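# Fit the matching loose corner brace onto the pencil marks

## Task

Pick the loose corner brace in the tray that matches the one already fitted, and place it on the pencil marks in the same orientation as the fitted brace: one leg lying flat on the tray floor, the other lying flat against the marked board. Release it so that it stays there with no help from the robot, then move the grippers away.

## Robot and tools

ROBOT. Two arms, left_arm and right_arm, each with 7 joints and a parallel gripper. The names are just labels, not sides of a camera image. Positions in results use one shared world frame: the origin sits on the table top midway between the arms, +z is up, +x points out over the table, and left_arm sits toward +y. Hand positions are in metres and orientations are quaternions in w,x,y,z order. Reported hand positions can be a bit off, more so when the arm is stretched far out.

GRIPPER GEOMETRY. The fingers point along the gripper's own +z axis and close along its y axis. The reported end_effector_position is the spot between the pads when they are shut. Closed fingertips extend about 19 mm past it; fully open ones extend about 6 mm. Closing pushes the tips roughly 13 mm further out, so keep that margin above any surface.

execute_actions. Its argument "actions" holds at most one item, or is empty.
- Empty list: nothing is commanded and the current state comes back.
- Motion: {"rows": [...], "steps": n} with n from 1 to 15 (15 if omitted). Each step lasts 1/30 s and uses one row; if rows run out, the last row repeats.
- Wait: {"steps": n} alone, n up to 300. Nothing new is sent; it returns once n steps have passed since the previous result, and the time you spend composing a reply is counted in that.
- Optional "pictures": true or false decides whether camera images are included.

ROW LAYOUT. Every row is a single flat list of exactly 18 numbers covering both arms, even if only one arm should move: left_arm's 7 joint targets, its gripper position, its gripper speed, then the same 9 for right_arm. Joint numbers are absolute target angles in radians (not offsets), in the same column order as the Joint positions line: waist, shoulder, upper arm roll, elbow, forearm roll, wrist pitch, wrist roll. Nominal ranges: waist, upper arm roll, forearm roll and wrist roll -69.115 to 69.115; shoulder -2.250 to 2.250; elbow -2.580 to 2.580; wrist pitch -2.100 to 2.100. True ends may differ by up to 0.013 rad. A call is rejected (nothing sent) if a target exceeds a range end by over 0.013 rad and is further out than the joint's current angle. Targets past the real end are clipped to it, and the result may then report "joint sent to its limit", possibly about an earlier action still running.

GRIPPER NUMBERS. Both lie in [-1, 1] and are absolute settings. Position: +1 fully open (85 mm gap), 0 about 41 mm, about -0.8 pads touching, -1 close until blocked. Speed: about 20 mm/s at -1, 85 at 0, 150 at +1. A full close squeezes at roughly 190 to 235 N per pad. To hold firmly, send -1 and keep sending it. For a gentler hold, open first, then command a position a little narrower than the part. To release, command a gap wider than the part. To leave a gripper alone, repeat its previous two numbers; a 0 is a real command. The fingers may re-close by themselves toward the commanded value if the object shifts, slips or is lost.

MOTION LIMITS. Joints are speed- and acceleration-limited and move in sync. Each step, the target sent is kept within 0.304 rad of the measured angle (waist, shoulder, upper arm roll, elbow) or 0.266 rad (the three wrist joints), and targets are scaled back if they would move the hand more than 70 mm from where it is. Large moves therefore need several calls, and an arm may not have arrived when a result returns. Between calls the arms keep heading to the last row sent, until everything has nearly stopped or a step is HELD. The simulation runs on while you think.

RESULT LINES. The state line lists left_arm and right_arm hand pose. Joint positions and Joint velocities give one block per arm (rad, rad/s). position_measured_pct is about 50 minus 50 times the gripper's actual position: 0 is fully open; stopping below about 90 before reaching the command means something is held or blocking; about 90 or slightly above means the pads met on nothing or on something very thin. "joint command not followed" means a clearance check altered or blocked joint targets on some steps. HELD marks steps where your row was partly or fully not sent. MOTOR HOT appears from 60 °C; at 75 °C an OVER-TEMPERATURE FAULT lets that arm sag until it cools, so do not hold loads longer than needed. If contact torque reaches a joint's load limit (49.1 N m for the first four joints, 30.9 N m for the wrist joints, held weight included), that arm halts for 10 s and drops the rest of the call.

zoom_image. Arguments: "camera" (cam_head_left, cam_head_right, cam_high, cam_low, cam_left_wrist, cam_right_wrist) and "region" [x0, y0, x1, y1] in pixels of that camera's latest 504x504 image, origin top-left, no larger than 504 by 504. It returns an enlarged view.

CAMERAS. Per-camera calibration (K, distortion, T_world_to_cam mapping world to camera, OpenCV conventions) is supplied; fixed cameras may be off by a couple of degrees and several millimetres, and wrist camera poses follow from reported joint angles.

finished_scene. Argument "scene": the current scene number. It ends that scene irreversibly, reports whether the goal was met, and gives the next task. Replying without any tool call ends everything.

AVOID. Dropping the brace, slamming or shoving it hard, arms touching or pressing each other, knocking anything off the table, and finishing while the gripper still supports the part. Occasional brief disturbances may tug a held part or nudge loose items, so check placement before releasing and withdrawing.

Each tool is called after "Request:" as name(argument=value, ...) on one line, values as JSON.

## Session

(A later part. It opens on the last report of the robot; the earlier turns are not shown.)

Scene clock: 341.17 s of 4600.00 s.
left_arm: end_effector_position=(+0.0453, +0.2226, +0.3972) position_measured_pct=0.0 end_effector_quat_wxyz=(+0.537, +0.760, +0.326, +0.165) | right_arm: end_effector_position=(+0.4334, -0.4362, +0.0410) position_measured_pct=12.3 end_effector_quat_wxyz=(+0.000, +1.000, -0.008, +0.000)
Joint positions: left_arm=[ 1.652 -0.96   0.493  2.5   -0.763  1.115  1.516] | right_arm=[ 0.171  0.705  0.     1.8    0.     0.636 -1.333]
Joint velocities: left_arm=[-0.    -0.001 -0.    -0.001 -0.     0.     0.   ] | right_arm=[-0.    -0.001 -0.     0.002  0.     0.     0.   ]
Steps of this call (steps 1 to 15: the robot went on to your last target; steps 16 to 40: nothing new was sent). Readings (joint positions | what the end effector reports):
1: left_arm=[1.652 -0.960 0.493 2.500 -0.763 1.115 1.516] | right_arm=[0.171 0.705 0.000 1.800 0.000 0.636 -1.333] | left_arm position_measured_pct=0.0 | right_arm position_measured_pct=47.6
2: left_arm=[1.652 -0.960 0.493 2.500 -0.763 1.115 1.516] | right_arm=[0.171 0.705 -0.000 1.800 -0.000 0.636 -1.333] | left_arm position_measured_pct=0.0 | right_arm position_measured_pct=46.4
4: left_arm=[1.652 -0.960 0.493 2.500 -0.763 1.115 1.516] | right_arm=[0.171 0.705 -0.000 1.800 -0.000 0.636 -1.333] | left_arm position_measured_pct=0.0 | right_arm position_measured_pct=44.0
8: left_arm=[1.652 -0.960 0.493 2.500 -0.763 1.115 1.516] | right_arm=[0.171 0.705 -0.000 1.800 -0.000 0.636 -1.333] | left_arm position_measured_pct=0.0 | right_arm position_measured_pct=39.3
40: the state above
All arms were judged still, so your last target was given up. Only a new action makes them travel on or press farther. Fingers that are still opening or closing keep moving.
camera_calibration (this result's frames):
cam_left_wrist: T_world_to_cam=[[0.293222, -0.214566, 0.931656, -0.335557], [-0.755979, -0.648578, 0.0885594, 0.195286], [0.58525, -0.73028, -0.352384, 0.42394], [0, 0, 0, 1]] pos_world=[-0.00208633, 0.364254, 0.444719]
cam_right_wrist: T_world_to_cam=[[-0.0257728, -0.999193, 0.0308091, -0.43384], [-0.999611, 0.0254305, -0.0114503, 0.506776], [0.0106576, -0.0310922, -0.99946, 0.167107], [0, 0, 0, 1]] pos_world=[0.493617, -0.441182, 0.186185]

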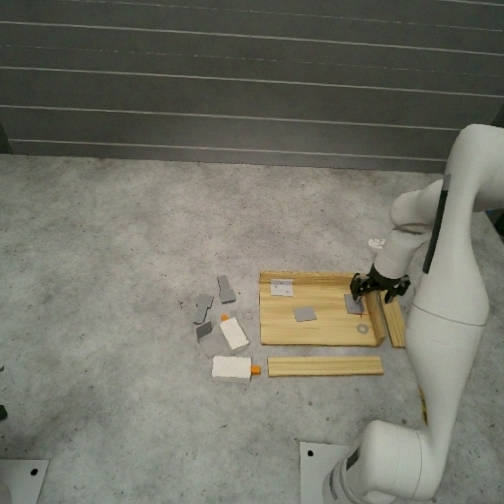

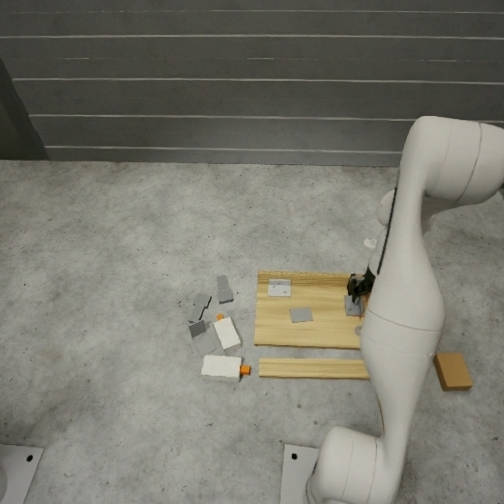

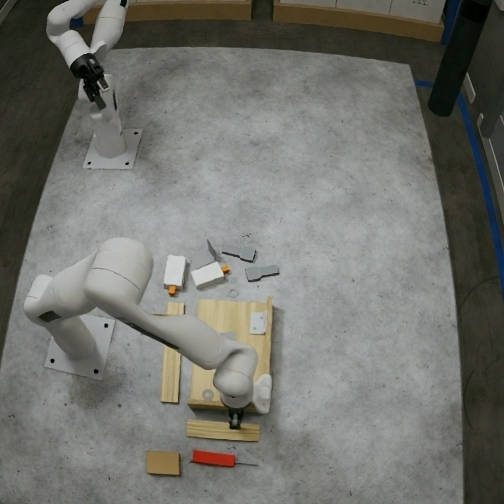

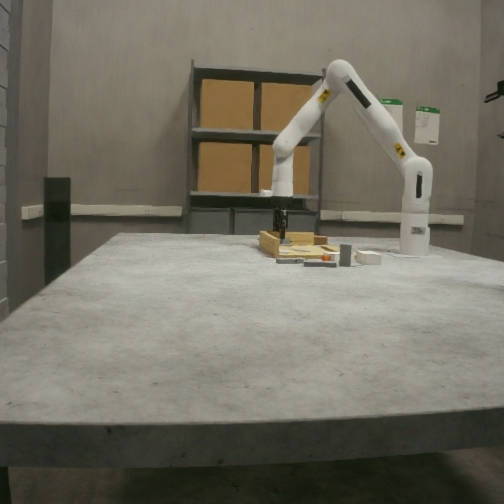

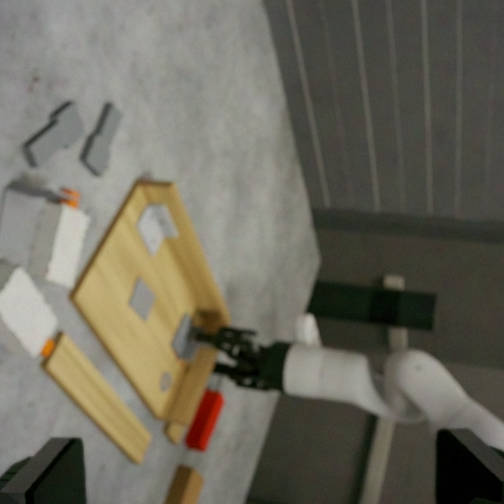

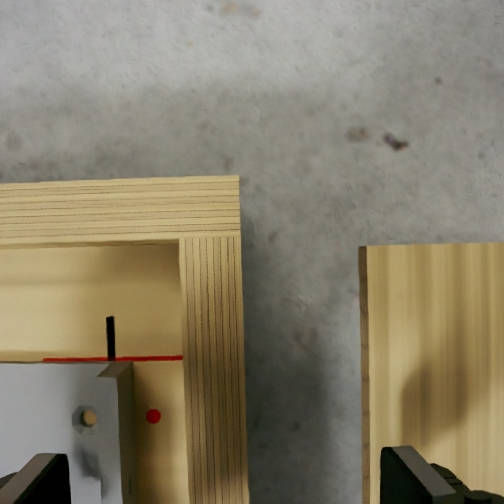

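Request:
execute_actions(actions=[{"rows": [[1.652,-0.96,0.493,2.5,-0.763,1.115,1.516,1,0, 0.1474,0.7061,0.0,1.8118,0.0,0.6237,-1.3565,0.76,-0.5],[1.652,-0.96,0.493,2.5,-0.763,1.115,1.516,1,0, 0.1474,0.7061,0.0,1.8118,0.0,0.6237,-1.3565,0.76,-0.5],[1.652,-0.96,0.493,2.5,-0.763,1.115,1.516,1,0, 0.1474,0.7061,0.0,1.8118,0.0,0.6237,-1.3565,0.76,-0.5],[1.652,-0.96,0.493,2.5,-0.763,1.115,1.516,1,0, 0.1474,0.7061,0.0,1.8118,0.0,0.6237,-1.3565,0.0,-0.4]], "steps": 15}], pictures=false)

Request:
execute_actions(actions=[{"steps": 15}])

Request:
zoom_image(camera="cam_right_wrist", region=[0, 310, 340, 504])

Request:
zoom_image(camera="cam_low", region=[250, 200, 330, 260])

Scene clock: 415.13 s of 4600.00 s.
left_arm: end_effector_position=(+0.0453, +0.2226, +0.3972) position_measured_pct=0.0 end_effector_quat_wxyz=(+0.537, +0.760, +0.326, +0.165) | right_arm: end_effector_position=(+0.4335, -0.4253, +0.0385) position_measured_pct=31.3 end_effector_quat_wxyz=(-0.000, +1.000, -0.008, -0.000)
Joint positions: left_arm=[ 1.652 -0.96   0.493  2.5   -0.763  1.115  1.516] | right_arm=[ 0.148  0.706 -0.     1.812 -0.     0.624 -1.356]
Joint velocities: left_arm=[ 0.     0.    -0.    -0.001 -0.     0.001 -0.   ] | right_arm=[-0.002 -0.001 -0.001 -0.001  0.    -0.001 -0.001]
Steps of this call (steps 1 to 90: nothing new was sent; then 70.47 s passed at rest; steps 91 to 105: all 15 steps of this action). Readings (joint positions | what the end effector reports):
91: left_arm=[1.652 -0.960 0.493 2.500 -0.763 1.115 1.516] | right_arm=[0.170 0.705 0.000 1.800 0.000 0.636 -1.334] | left_arm position_measured_pct=0.0 | right_arm position_measured_pct=12.3
92: left_arm=[1.652 -0.960 0.493 2.500 -0.763 1.115 1.516] | right_arm=[0.164 0.705 0.002 1.802 0.000 0.634 -1.338] | left_arm position_measured_pct=0.0 | right_arm position_measured_pct=12.3
94: left_arm=[1.652 -0.960 0.493 2.500 -0.763 1.115 1.516] | right_arm=[0.154 0.706 0.000 1.808 -0.000 0.628 -1.349] | left_arm position_measured_pct=0.0 | right_arm position_measured_pct=12.3
98: left_arm=[1.652 -0.960 0.493 2.500 -0.763 1.115 1.516] | right_arm=[0.149 0.706 -0.000 1.811 -0.000 0.624 -1.356] | left_arm position_measured_pct=0.0 | right_arm position_measured_pct=17.1
105: the state above

Scene clock: 415.63 s of 4600.00 s.
left_arm: end_effector_position=(+0.0453, +0.2226, +0.3972) position_measured_pct=0.0 end_effector_quat_wxyz=(+0.537, +0.760, +0.326, +0.165) | right_arm: end_effector_position=(+0.4336, -0.4252, +0.0385) position_measured_pct=49.6 end_effector_quat_wxyz=(-0.000, +1.000, -0.008, -0.000)
Joint positions: left_arm=[ 1.652 -0.96   0.493  2.5   -0.763  1.115  1.516] | right_arm=[ 0.147  0.706 -0.     1.812  0.     0.624 -1.357]
Joint velocities: left_arm=[ 0.    -0.     0.001  0.001 -0.    -0.     0.   ] | right_arm=[-0.    -0.    -0.     0.001  0.    -0.001 -0.   ]
Steps of this call (steps 1 to 15: the robot went on to your last target). Readings (joint positions | what the end effector reports):
1: left_arm=[1.652 -0.960 0.493 2.500 -0.763 1.115 1.516] | right_arm=[0.148 0.706 -0.000 1.812 -0.000 0.624 -1.356] | left_arm position_measured_pct=0.0 | right_arm position_measured_pct=33.3
2: left_arm=[1.652 -0.960 0.493 2.500 -0.763 1.115 1.516] | right_arm=[0.148 0.706 -0.000 1.812 -0.000 0.624 -1.356] | left_arm position_measured_pct=0.0 | right_arm position_measured_pct=35.7
4: left_arm=[1.652 -0.960 0.493 2.500 -0.763 1.115 1.516] | right_arm=[0.147 0.706 -0.000 1.812 -0.000 0.624 -1.356] | left_arm position_measured_pct=0.0 | right_arm position_measured_pct=39.7
8: left_arm=[1.652 -0.960 0.493 2.500 -0.763 1.115 1.516] | right_arm=[0.147 0.706 -0.000 1.812 -0.000 0.624 -1.356] | left_arm position_measured_pct=0.0 | right_arm position_measured_pct=47.6
15: the state above
All arms were judged still, so your last target was given up. Only a new action makes them travel on or press farther. Fingers that are still opening or closing keep moving.
camera_calibration (this result's frames):
cam_left_wrist: T_world_to_cam=[[0.293222, -0.214565, 0.931656, -0.335557], [-0.755979, -0.648578, 0.0885596, 0.195286], [0.58525, -0.730279, -0.352384, 0.42394], [0, 0, 0, 1]] pos_world=[-0.00208632, 0.364254, 0.444719]
cam_right_wrist: T_world_to_cam=[[-0.0256715, -0.999196, 0.0307858, -0.422771], [-0.999615, 0.0253326, -0.01135, 0.506617], [0.010561, -0.0310653, -0.999462, 0.164958], [0, 0, 0, 1]] pos_world=[0.493827, -0.430141, 0.183635]

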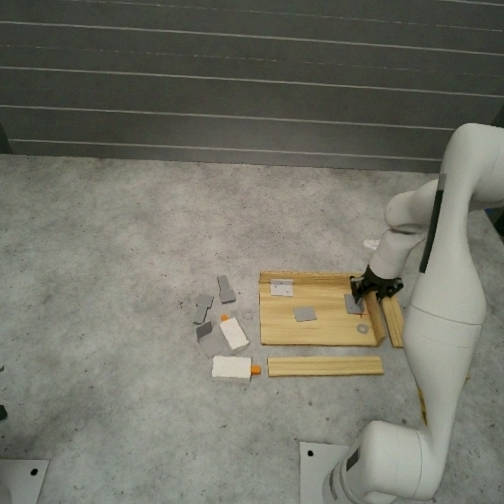

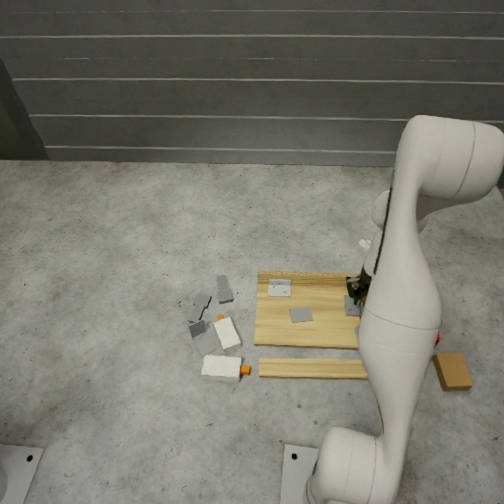

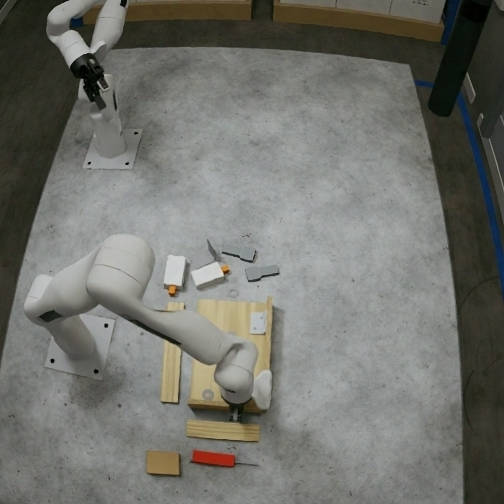

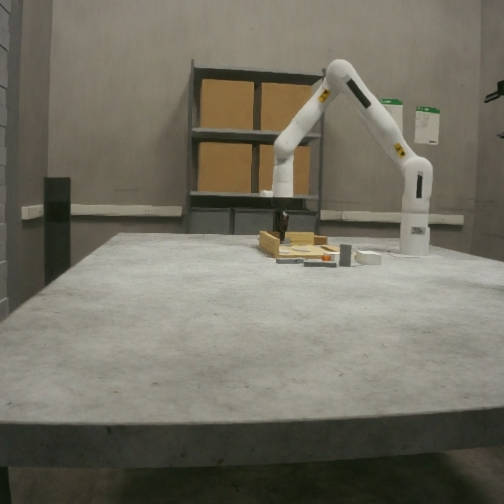

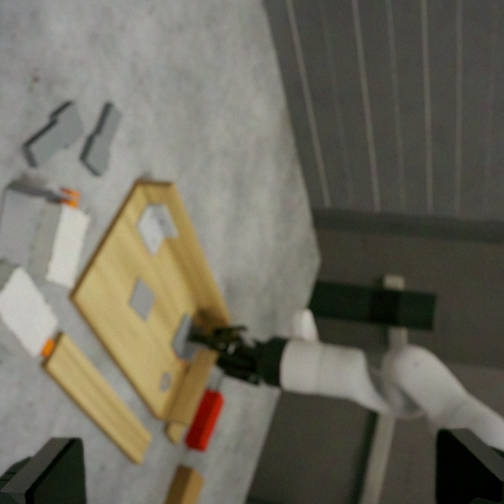

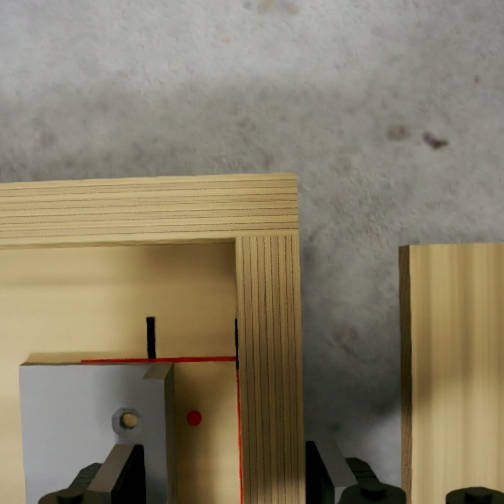

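Region (0, 310, 340, 504) of cam_right_wrist's 504x504 image, scaled by 1.482; it fills the top 288 rows of this view, and the rest is white.

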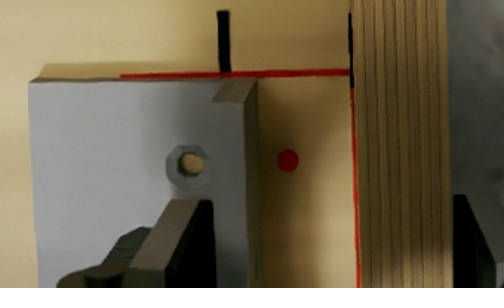

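Region (250, 200, 330, 260) of cam_low's 504x504 image, scaled by 6.300, with more detail than that image has; it fills the top 378 rows of this view, and the rest is white.

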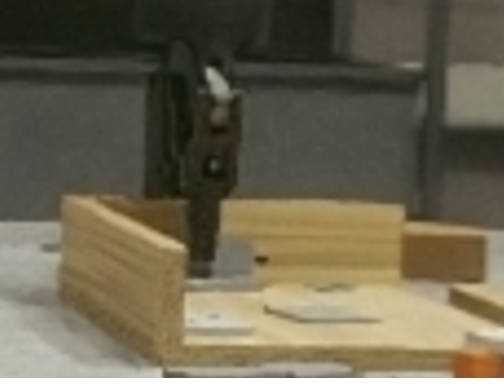

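Request:
execute_actions(actions=[{"rows": [
[1.652,-0.96,0.493,2.5,-0.763,1.115,1.516,1,0, 0.1486,0.7063,0,1.8112,0,0.6240,-1.3553,0.0,-0.4],
[1.652,-0.96,0.493,2.5,-0.763,1.115,1.516,1,0, 0.1498,0.7066,0,1.8107,0,0.6244,-1.3541,0.0,-0.4],
[1.652,-0.96,0.493,2.5,-0.763,1.115,1.516,1,0, 0.1510,0.7068,0,1.8101,0,0.6247,-1.3529,0.0,-0.4],
[1.652,-0.96,0.493,2.5,-0.763,1.115,1.516,1,0, 0.1522,0.7070,0,1.8095,0,0.6251,-1.3517,0.0,-0.4],
[1.652,-0.96,0.493,2.5,-0.763,1.115,1.516,1,0, 0.1534,0.7072,0,1.8090,0,0.6254,-1.3505,0.0,-0.4],
[1.652,-0.96,0.493,2.5,-0.763,1.115,1.516,1,0, 0.1546,0.7075,0,1.8084,0,0.6257,-1.3493,0.0,-0.4],
[1.652,-0.96,0.493,2.5,-0.763,1.115,1.516,1,0, 0.1558,0.7077,0,1.8078,0,0.6261,-1.3481,0.0,-0.4],
[1.652,-0.96,0.493,2.5,-0.763,1.115,1.516,1,0, 0.1570,0.7079,0,1.8073,0,0.6264,-1.3469,0.0,-0.4],
[1.652,-0.96,0.493,2.5,-0.763,1.115,1.516,1,0, 0.1582,0.7081,0,1.8067,0,0.6268,-1.3457,0.0,-0.4],
[1.652,-0.96,0.493,2.5,-0.763,1.115,1.516,1,0, 0.1594,0.7084,0,1.8061,0,0.6271,-1.3445,0.0,-0.4],
[1.652,-0.96,0.493,2.5,-0.763,1.115,1.516,1,0, 0.1606,0.7086,0,1.8056,0,0.6274,-1.3433,0.0,-0.4],
[1.652,-0.96,0.493,2.5,-0.763,1.115,1.516,1,0, 0.1618,0.7088,0,1.8050,0,0.6278,-1.3421,0.0,-0.4],
[1.652,-0.96,0.493,2.5,-0.763,1.115,1.516,1,0, 0.1630,0.7090,0,1.8044,0,0.6281,-1.3409,0.0,-0.4],
[1.652,-0.96,0.493,2.5,-0.763,1.115,1.516,1,0, 0.1642,0.7093,0,1.8039,0,0.6285,-1.3397,0.0,-0.4],
[1.652,-0.96,0.493,2.5,-0.763,1.115,1.516,1,0, 0.1655,0.7095,0,1.8033,0,0.6288,-1.3385,0.0,-0.4]
], "steps": 15}], pictures=false)

Request:
execute_actions(actions=[{"steps": 6}])

Request:
zoom_image(camera="cam_right_wrist", region=[0, 310, 340, 504])

Scene clock: 453.43 s of 4600.00 s.
left_arm: end_effector_position=(+0.0453, +0.2226, +0.3972) position_measured_pct=0.0 end_effector_quat_wxyz=(+0.537, +0.760, +0.326, +0.165) | right_arm: end_effector_position=(+0.4335, -0.4320, +0.0385) position_measured_pct=49.6 end_effector_quat_wxyz=(-0.000, +1.000, -0.008, -0.000)
Joint positions: left_arm=[ 1.652 -0.96   0.493  2.5   -0.763  1.115  1.516] | right_arm=[ 0.162  0.709 -0.     1.805 -0.     0.628 -1.342]
Joint velocities: left_arm=[ 0.     0.    -0.    -0.001  0.    -0.     0.   ] | right_arm=[ 0.037  0.006 -0.001 -0.017 -0.001  0.011  0.036]
Steps of this call (steps 1 to 90: nothing new was sent; then 34.30 s passed at rest; steps 91 to 105: all 15 steps of this action). Readings (joint positions | what the end effector reports):
91: left_arm=[1.652 -0.960 0.493 2.500 -0.763 1.115 1.516] | right_arm=[0.148 0.706 -0.000 1.812 -0.000 0.624 -1.356] | left_arm position_measured_pct=0.0 | right_arm position_measured_pct=49.6
92: left_arm=[1.652 -0.960 0.493 2.500 -0.763 1.115 1.516] | right_arm=[0.148 0.706 -0.000 1.812 -0.000 0.624 -1.356] | left_arm position_measured_pct=0.0 | right_arm position_measured_pct=49.6
94: left_arm=[1.652 -0.960 0.493 2.500 -0.763 1.115 1.516] | right_arm=[0.150 0.707 -0.000 1.811 -0.000 0.624 -1.354] | left_arm position_measured_pct=0.0 | right_arm position_measured_pct=49.6
98: left_arm=[1.652 -0.960 0.493 2.500 -0.763 1.115 1.516] | right_arm=[0.154 0.707 -0.000 1.809 -0.000 0.626 -1.350] | left_arm position_measured_pct=0.0 | right_arm position_measured_pct=49.6
105: the state above

Scene clock: 453.63 s of 4600.00 s.
left_arm: end_effector_position=(+0.0453, +0.2226, +0.3972) position_measured_pct=0.0 end_effector_quat_wxyz=(+0.537, +0.760, +0.326, +0.165) | right_arm: end_effector_position=(+0.4335, -0.4334, +0.0385) position_measured_pct=49.6 end_effector_quat_wxyz=(-0.000, +1.000, -0.008, -0.000)
Joint positions: left_arm=[ 1.652 -0.96   0.493  2.5   -0.763  1.115  1.516] | right_arm=[ 0.165  0.709 -0.     1.803 -0.     0.629 -1.339]
Joint velocities: left_arm=[ 0.001 -0.     0.     0.     0.     0.001 -0.   ] | right_arm=[ 0.003 -0.001 -0.001 -0.001 -0.     0.002  0.003]
Steps of this call (steps 1 to 6: the robot went on to your last target). Readings (joint positions | what the end effector reports):
1: left_arm=[1.652 -0.960 0.493 2.500 -0.763 1.115 1.516] | right_arm=[0.163 0.709 -0.000 1.804 -0.000 0.628 -1.341] | left_arm position_measured_pct=0.0 | right_arm position_measured_pct=49.6
2: left_arm=[1.652 -0.960 0.493 2.500 -0.763 1.115 1.516] | right_arm=[0.164 0.709 -0.000 1.804 -0.000 0.628 -1.340] | left_arm position_measured_pct=0.0 | right_arm position_measured_pct=49.6
4: left_arm=[1.652 -0.960 0.493 2.500 -0.763 1.115 1.516] | right_arm=[0.165 0.709 -0.000 1.804 -0.000 0.629 -1.339] | left_arm position_measured_pct=0.0 | right_arm position_measured_pct=49.6
6: the state above
camera_calibration (this result's frames):
cam_left_wrist: T_world_to_cam=[[0.293222, -0.214565, 0.931656, -0.335557], [-0.755979, -0.648578, 0.0885596, 0.195286], [0.58525, -0.73028, -0.352384, 0.42394], [0, 0, 0, 1]] pos_world=[-0.00208634, 0.364254, 0.444719]
cam_right_wrist: T_world_to_cam=[[-0.025402, -0.999207, 0.0306557, -0.431063], [-0.999622, 0.025067, -0.0112641, 0.506645], [0.0104867, -0.0309303, -0.999467, 0.164791], [0, 0, 0, 1]] pos_world=[0.493776, -0.438324, 0.183624]

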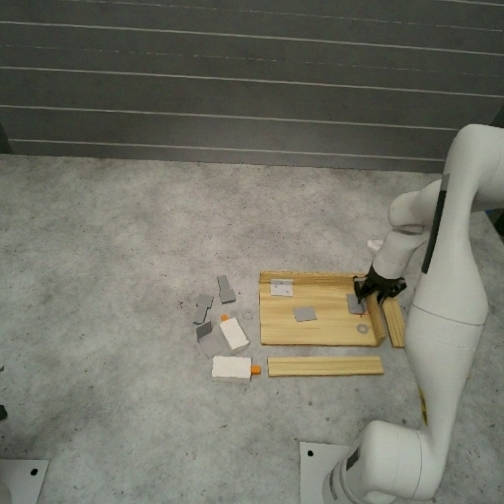

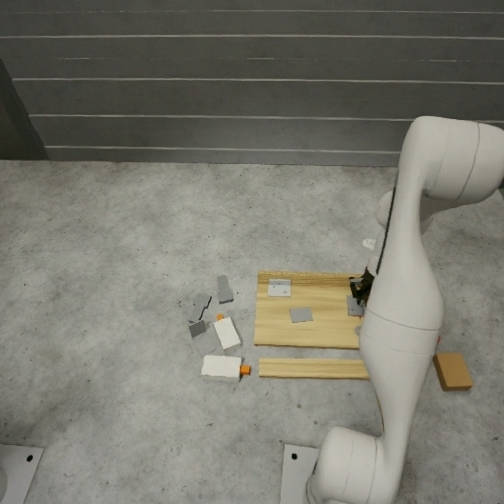

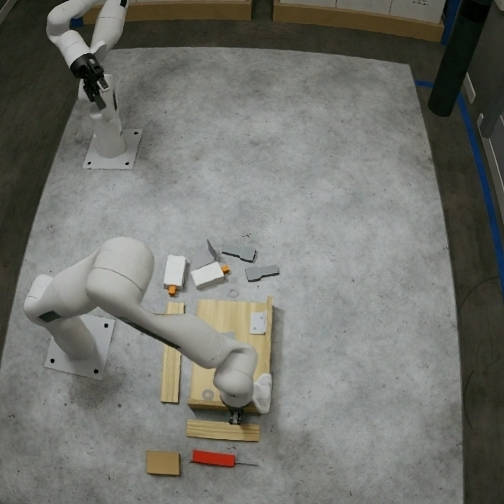

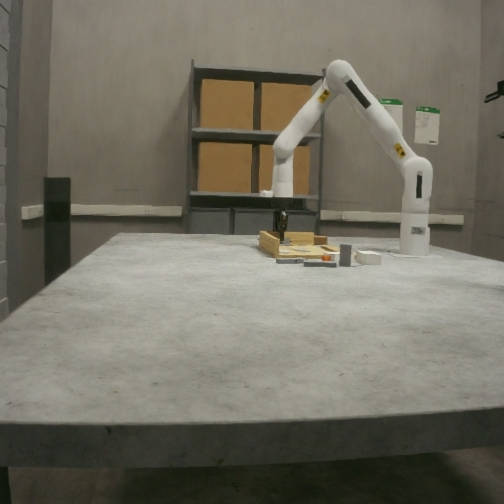

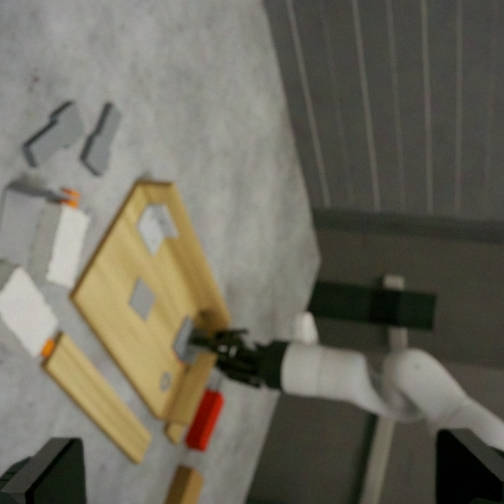

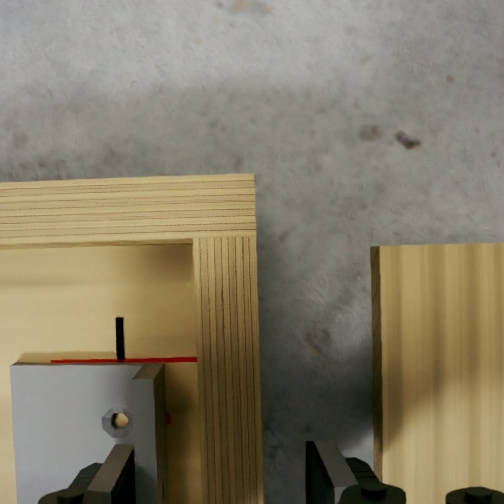

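Region (0, 310, 340, 504) of cam_right_wrist's 504x504 image, scaled by 1.482; it fills the top 288 rows of this view, and the rest is white.

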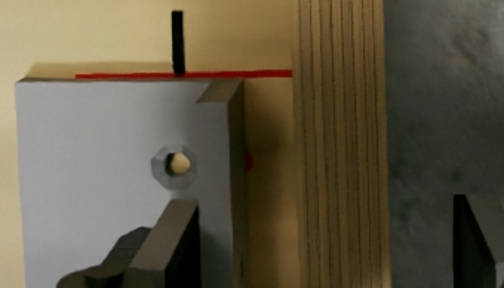

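Request:
execute_actions(actions=[{"rows": [
[1.652,-0.96,0.493,2.5,-0.763,1.115,1.516,1,0, 0.1670,0.7098,0,1.8026,0,0.6292,-1.3370,0.0,-0.4],
[1.652,-0.96,0.493,2.5,-0.763,1.115,1.516,1,0, 0.1685,0.7101,0,1.8019,0,0.6297,-1.3355,0.0,-0.4],
[1.652,-0.96,0.493,2.5,-0.763,1.115,1.516,1,0, 0.1699,0.7104,0,1.8012,0,0.6301,-1.3340,0.0,-0.4],
[1.652,-0.96,0.493,2.5,-0.763,1.115,1.516,1,0, 0.1714,0.7106,0,1.8004,0,0.6305,-1.3326,0.0,-0.4],
[1.652,-0.96,0.493,2.5,-0.763,1.115,1.516,1,0, 0.1729,0.7109,0,1.7997,0,0.6309,-1.3311,0.0,-0.4],
[1.652,-0.96,0.493,2.5,-0.763,1.115,1.516,1,0, 0.1744,0.7112,0,1.7990,0,0.6314,-1.3296,0.0,-0.4],
[1.652,-0.96,0.493,2.5,-0.763,1.115,1.516,1,0, 0.1759,0.7115,0,1.7983,0,0.6318,-1.3281,0.0,-0.4],
[1.652,-0.96,0.493,2.5,-0.763,1.115,1.516,1,0, 0.1773,0.7118,0,1.7976,0,0.6322,-1.3266,0.0,-0.4],
[1.652,-0.96,0.493,2.5,-0.763,1.115,1.516,1,0, 0.1788,0.7121,0,1.7969,0,0.6326,-1.3251,0.0,-0.4],
[1.652,-0.96,0.493,2.5,-0.763,1.115,1.516,1,0, 0.1803,0.7124,0,1.7962,0,0.6331,-1.3236,0.0,-0.4],
[1.652,-0.96,0.493,2.5,-0.763,1.115,1.516,1,0, 0.1818,0.7127,0,1.7955,0,0.6335,-1.3221,0.0,-0.4],
[1.652,-0.96,0.493,2.5,-0.763,1.115,1.516,1,0, 0.1833,0.7129,0,1.7947,0,0.6339,-1.3207,0.0,-0.4],
[1.652,-0.96,0.493,2.5,-0.763,1.115,1.516,1,0, 0.1847,0.7132,0,1.7940,0,0.6343,-1.3192,0.0,-0.4],
[1.652,-0.96,0.493,2.5,-0.763,1.115,1.516,1,0, 0.1862,0.7135,0,1.7933,0,0.6348,-1.3177,0.0,-0.4],
[1.652,-0.96,0.493,2.5,-0.763,1.115,1.516,1,0, 0.1877,0.7138,0,1.7926,0,0.6352,-1.3162,0.0,-0.4]
], "steps": 15}], pictures=false)

Request:
execute_actions(actions=[{"steps": 12}])

Request:
zoom_image(camera="cam_right_wrist", region=[0, 340, 240, 504])

Scene clock: 492.33 s of 4600.00 s.
left_arm: end_effector_position=(+0.0453, +0.2226, +0.3972) position_measured_pct=0.0 end_effector_quat_wxyz=(+0.537, +0.760, +0.326, +0.165) | right_arm: end_effector_position=(+0.4333, -0.4421, +0.0385) position_measured_pct=49.6 end_effector_quat_wxyz=(-0.000, +1.000, -0.008, -0.000)
Joint positions: left_arm=[ 1.652 -0.96   0.493  2.5   -0.763  1.115  1.516] | right_arm=[ 0.184  0.713 -0.     1.795 -0.     0.634 -1.32 ]
Joint velocities: left_arm=[-0.     0.    -0.    -0.    -0.001 -0.001  0.   ] | right_arm=[ 0.044  0.008 -0.    -0.021 -0.002  0.013  0.044]
Steps of this call (steps 1 to 15: the robot went on to your last target; steps 16 to 90: nothing new was sent; then 35.20 s passed at rest; steps 91 to 105: all 15 steps of this action). Readings (joint positions | what the end effector reports):
91: left_arm=[1.652 -0.960 0.493 2.500 -0.763 1.115 1.516] | right_arm=[0.166 0.710 -0.000 1.803 -0.000 0.629 -1.338] | left_arm position_measured_pct=0.0 | right_arm position_measured_pct=49.6
92: left_arm=[1.652 -0.960 0.493 2.500 -0.763 1.115 1.516] | right_arm=[0.166 0.710 -0.000 1.803 -0.000 0.629 -1.338] | left_arm position_measured_pct=0.0 | right_arm position_measured_pct=49.6
94: left_arm=[1.652 -0.960 0.493 2.500 -0.763 1.115 1.516] | right_arm=[0.168 0.710 -0.000 1.802 -0.000 0.630 -1.336] | left_arm position_measured_pct=0.0 | right_arm position_measured_pct=49.6
98: left_arm=[1.652 -0.960 0.493 2.500 -0.763 1.115 1.516] | right_arm=[0.173 0.711 -0.000 1.799 -0.000 0.631 -1.331] | left_arm position_measured_pct=0.0 | right_arm position_measured_pct=49.6
105: the state above

Scene clock: 492.73 s of 4600.00 s.
left_arm: end_effector_position=(+0.0453, +0.2226, +0.3972) position_measured_pct=0.0 end_effector_quat_wxyz=(+0.537, +0.760, +0.326, +0.165) | right_arm: end_effector_position=(+0.4333, -0.4440, +0.0385) position_measured_pct=49.6 end_effector_quat_wxyz=(-0.000, +1.000, -0.008, -0.000)
Joint positions: left_arm=[ 1.652 -0.96   0.493  2.5   -0.763  1.115  1.516] | right_arm=[ 0.187  0.714 -0.     1.793 -0.     0.635 -1.316]
Joint velocities: left_arm=[ 0.001 -0.     0.     0.002 -0.     0.    -0.   ] | right_arm=[ 0.001 -0.001 -0.     0.002  0.     0.     0.   ]
Steps of this call (steps 1 to 12: the robot went on to your last target). Readings (joint positions | what the end effector reports):
1: left_arm=[1.652 -0.960 0.493 2.500 -0.763 1.115 1.516] | right_arm=[0.185 0.713 -0.000 1.794 -0.000 0.634 -1.319] | left_arm position_measured_pct=0.0 | right_arm position_measured_pct=49.6
2: left_arm=[1.652 -0.960 0.493 2.500 -0.763 1.115 1.516] | right_arm=[0.186 0.713 -0.000 1.793 -0.000 0.635 -1.318] | left_arm position_measured_pct=0.0 | right_arm position_measured_pct=49.6
4: left_arm=[1.652 -0.960 0.493 2.500 -0.763 1.115 1.516] | right_arm=[0.187 0.714 0.000 1.793 -0.000 0.635 -1.317] | left_arm position_measured_pct=0.0 | right_arm position_measured_pct=49.6
8: left_arm=[1.652 -0.960 0.493 2.500 -0.763 1.115 1.516] | right_arm=[0.187 0.714 -0.000 1.793 -0.000 0.635 -1.316] | left_arm position_measured_pct=0.0 | right_arm position_measured_pct=49.6
12: the state above
camera_calibration (this result's frames):
cam_left_wrist: T_world_to_cam=[[0.293222, -0.214565, 0.931656, -0.335557], [-0.755979, -0.648578, 0.0885596, 0.195286], [0.58525, -0.730279, -0.352384, 0.42394], [0, 0, 0, 1]] pos_world=[-0.00208631, 0.364254, 0.444719]
cam_right_wrist: T_world_to_cam=[[-0.0253685, -0.999211, 0.0305696, -0.441666], [-0.999623, 0.0250329, -0.0113097, 0.506658], [0.0105356, -0.0308449, -0.999469, 0.164498], [0, 0, 0, 1]] pos_world=[0.493529, -0.448927, 0.183643]

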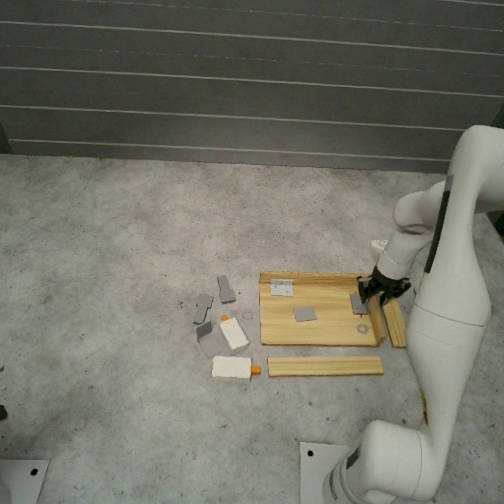

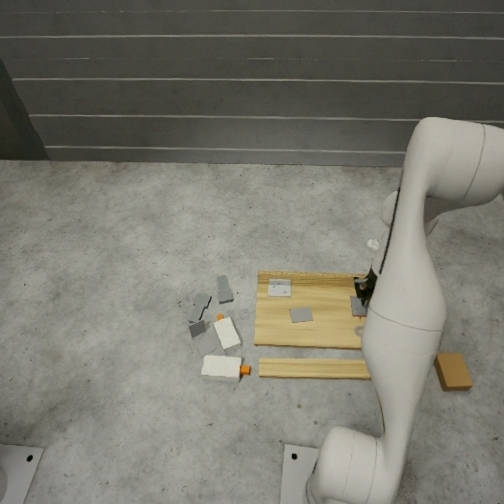

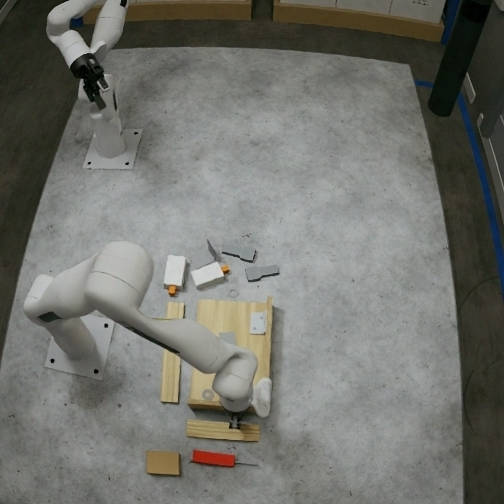

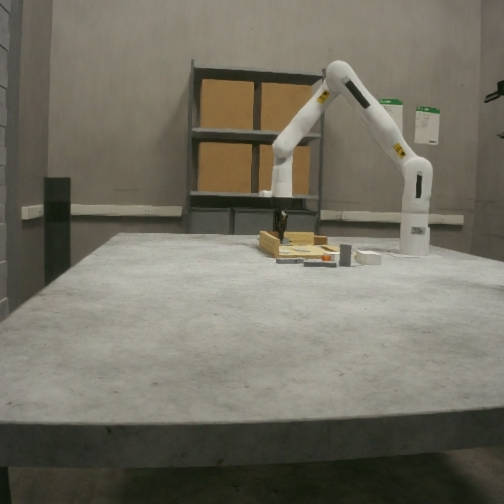

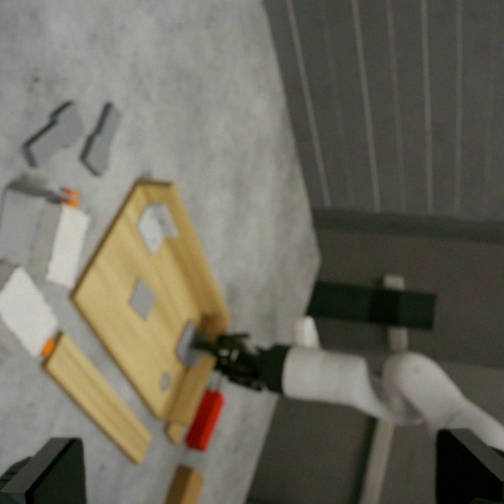

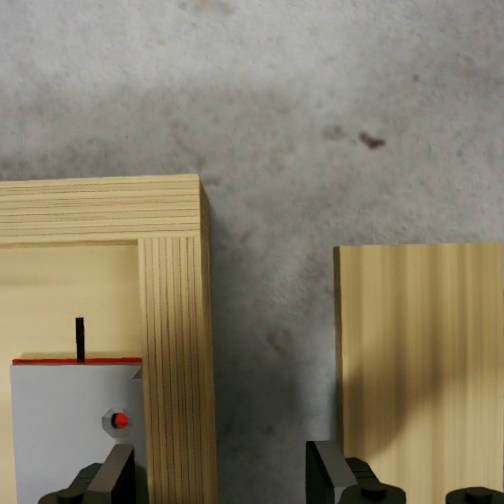

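Region (0, 340, 240, 504) of cam_right_wrist's 504x504 image, scaled by 2.100; it fills the top 344 rows of this view, and the rest is white.

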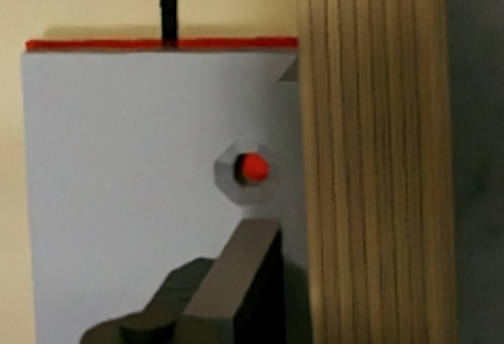

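Request:
execute_actions(actions=[{"rows": [[1.652,-0.96,0.493,2.5,-0.763,1.115,1.516,1,0, 0.1877,0.7138,0,1.7926,0,0.6352,-1.3162,-0.02,-1]], "steps": 12}], pictures=true)

Request:
zoom_image(camera="cam_right_wrist", region=[0, 340, 240, 504])

Scene clock: 507.37 s of 4600.00 s.
left_arm: end_effector_position=(+0.0453, +0.2226, +0.3972) position_measured_pct=0.0 end_effector_quat_wxyz=(+0.537, +0.760, +0.326, +0.165) | right_arm: end_effector_position=(+0.4333, -0.4438, +0.0385) position_measured_pct=50.8 end_effector_quat_wxyz=(-0.000, +1.000, -0.007, -0.000)
Joint positions: left_arm=[ 1.652 -0.96   0.493  2.5   -0.763  1.115  1.516] | right_arm=[ 0.187  0.714 -0.     1.793 -0.     0.635 -1.316]
Joint velocities: left_arm=[ 0.    -0.    -0.    -0.     0.    -0.001  0.   ] | right_arm=[-0.001 -0.001  0.     0.     0.001  0.     0.   ]
Steps of this call (steps 1 to 15: the robot went on to your last target; steps 16 to 90: nothing new was sent; then 11.23 s passed at rest; steps 91 to 102: all 12 steps of this action). Readings (joint positions | what the end effector reports):
91: left_arm=[1.652 -0.960 0.493 2.500 -0.763 1.115 1.516] | right_arm=[0.188 0.714 -0.000 1.793 -0.000 0.635 -1.316] | left_arm position_measured_pct=0.0 | right_arm position_measured_pct=49.6
92: left_arm=[1.652 -0.960 0.493 2.500 -0.763 1.115 1.516] | right_arm=[0.188 0.714 -0.000 1.793 -0.000 0.635 -1.316] | left_arm position_measured_pct=0.0 | right_arm position_measured_pct=50.0
94: left_arm=[1.652 -0.960 0.493 2.500 -0.763 1.115 1.516] | right_arm=[0.187 0.714 -0.000 1.793 -0.000 0.635 -1.316] | left_arm position_measured_pct=0.0 | right_arm position_measured_pct=50.8
98: left_arm=[1.652 -0.960 0.493 2.500 -0.763 1.115 1.516] | right_arm=[0.187 0.714 -0.000 1.793 -0.000 0.635 -1.316] | left_arm position_measured_pct=0.0 | right_arm position_measured_pct=50.8
102: the state above
camera_calibration (this result's frames):
cam_left_wrist: T_world_to_cam=[[0.293222, -0.214565, 0.931656, -0.335557], [-0.755979, -0.648578, 0.0885598, 0.195286], [0.58525, -0.73028, -0.352384, 0.42394], [0, 0, 0, 1]] pos_world=[-0.00208633, 0.364254, 0.444719]
cam_right_wrist: T_world_to_cam=[[-0.025229, -0.999219, 0.0304147, -0.441601], [-0.999626, 0.0248941, -0.0113417, 0.50662], [0.0105756, -0.0306895, -0.999473, 0.164592], [0, 0, 0, 1]] pos_world=[0.493549, -0.448817, 0.183682]

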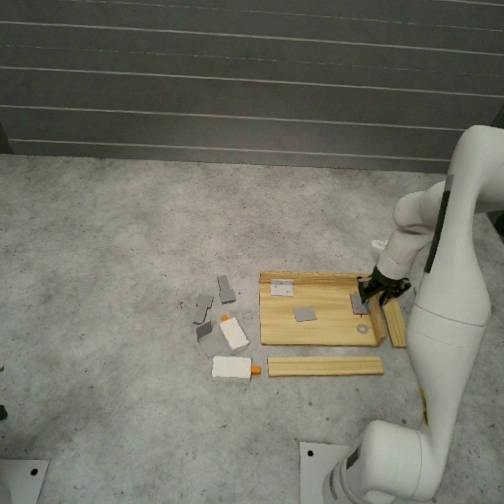

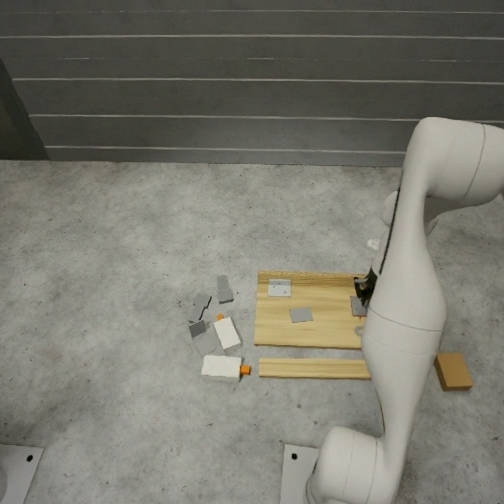

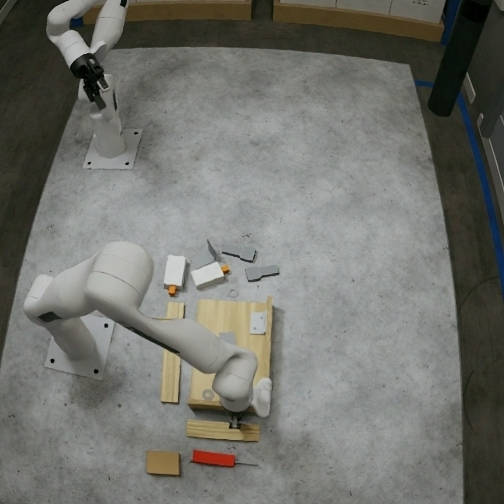

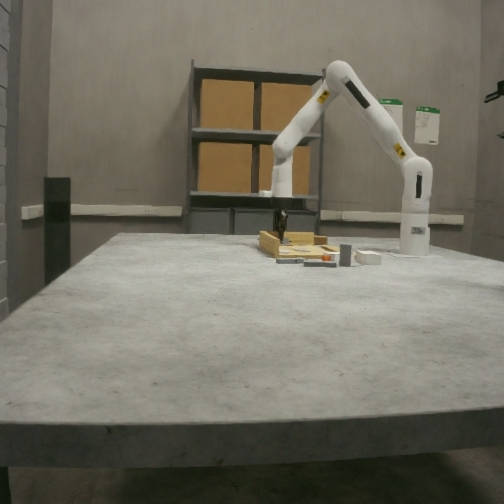

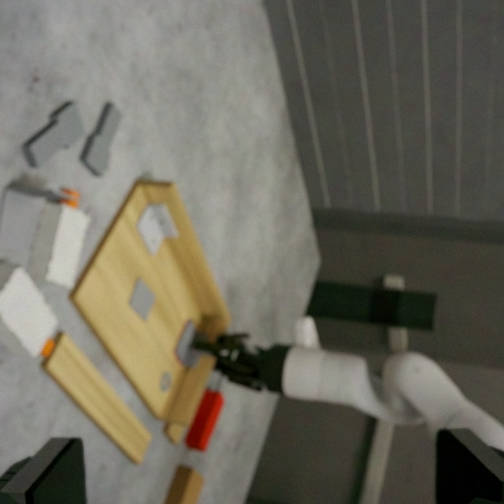

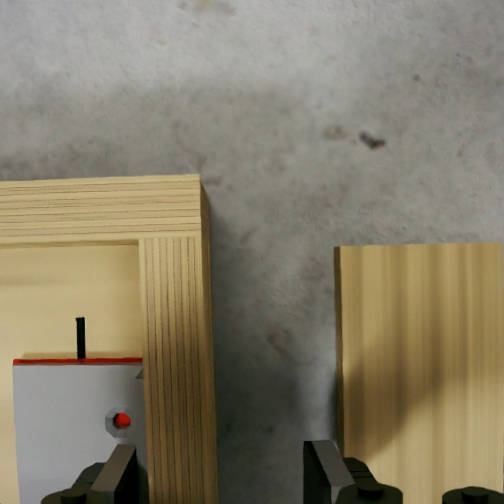

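Region (0, 340, 240, 504) of cam_right_wrist's 504x504 image, scaled by 2.100; it fills the top 344 rows of this view, and the rest is white.

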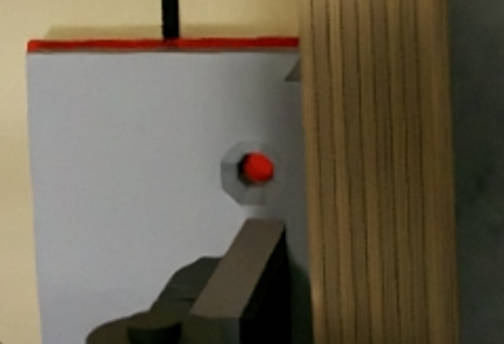

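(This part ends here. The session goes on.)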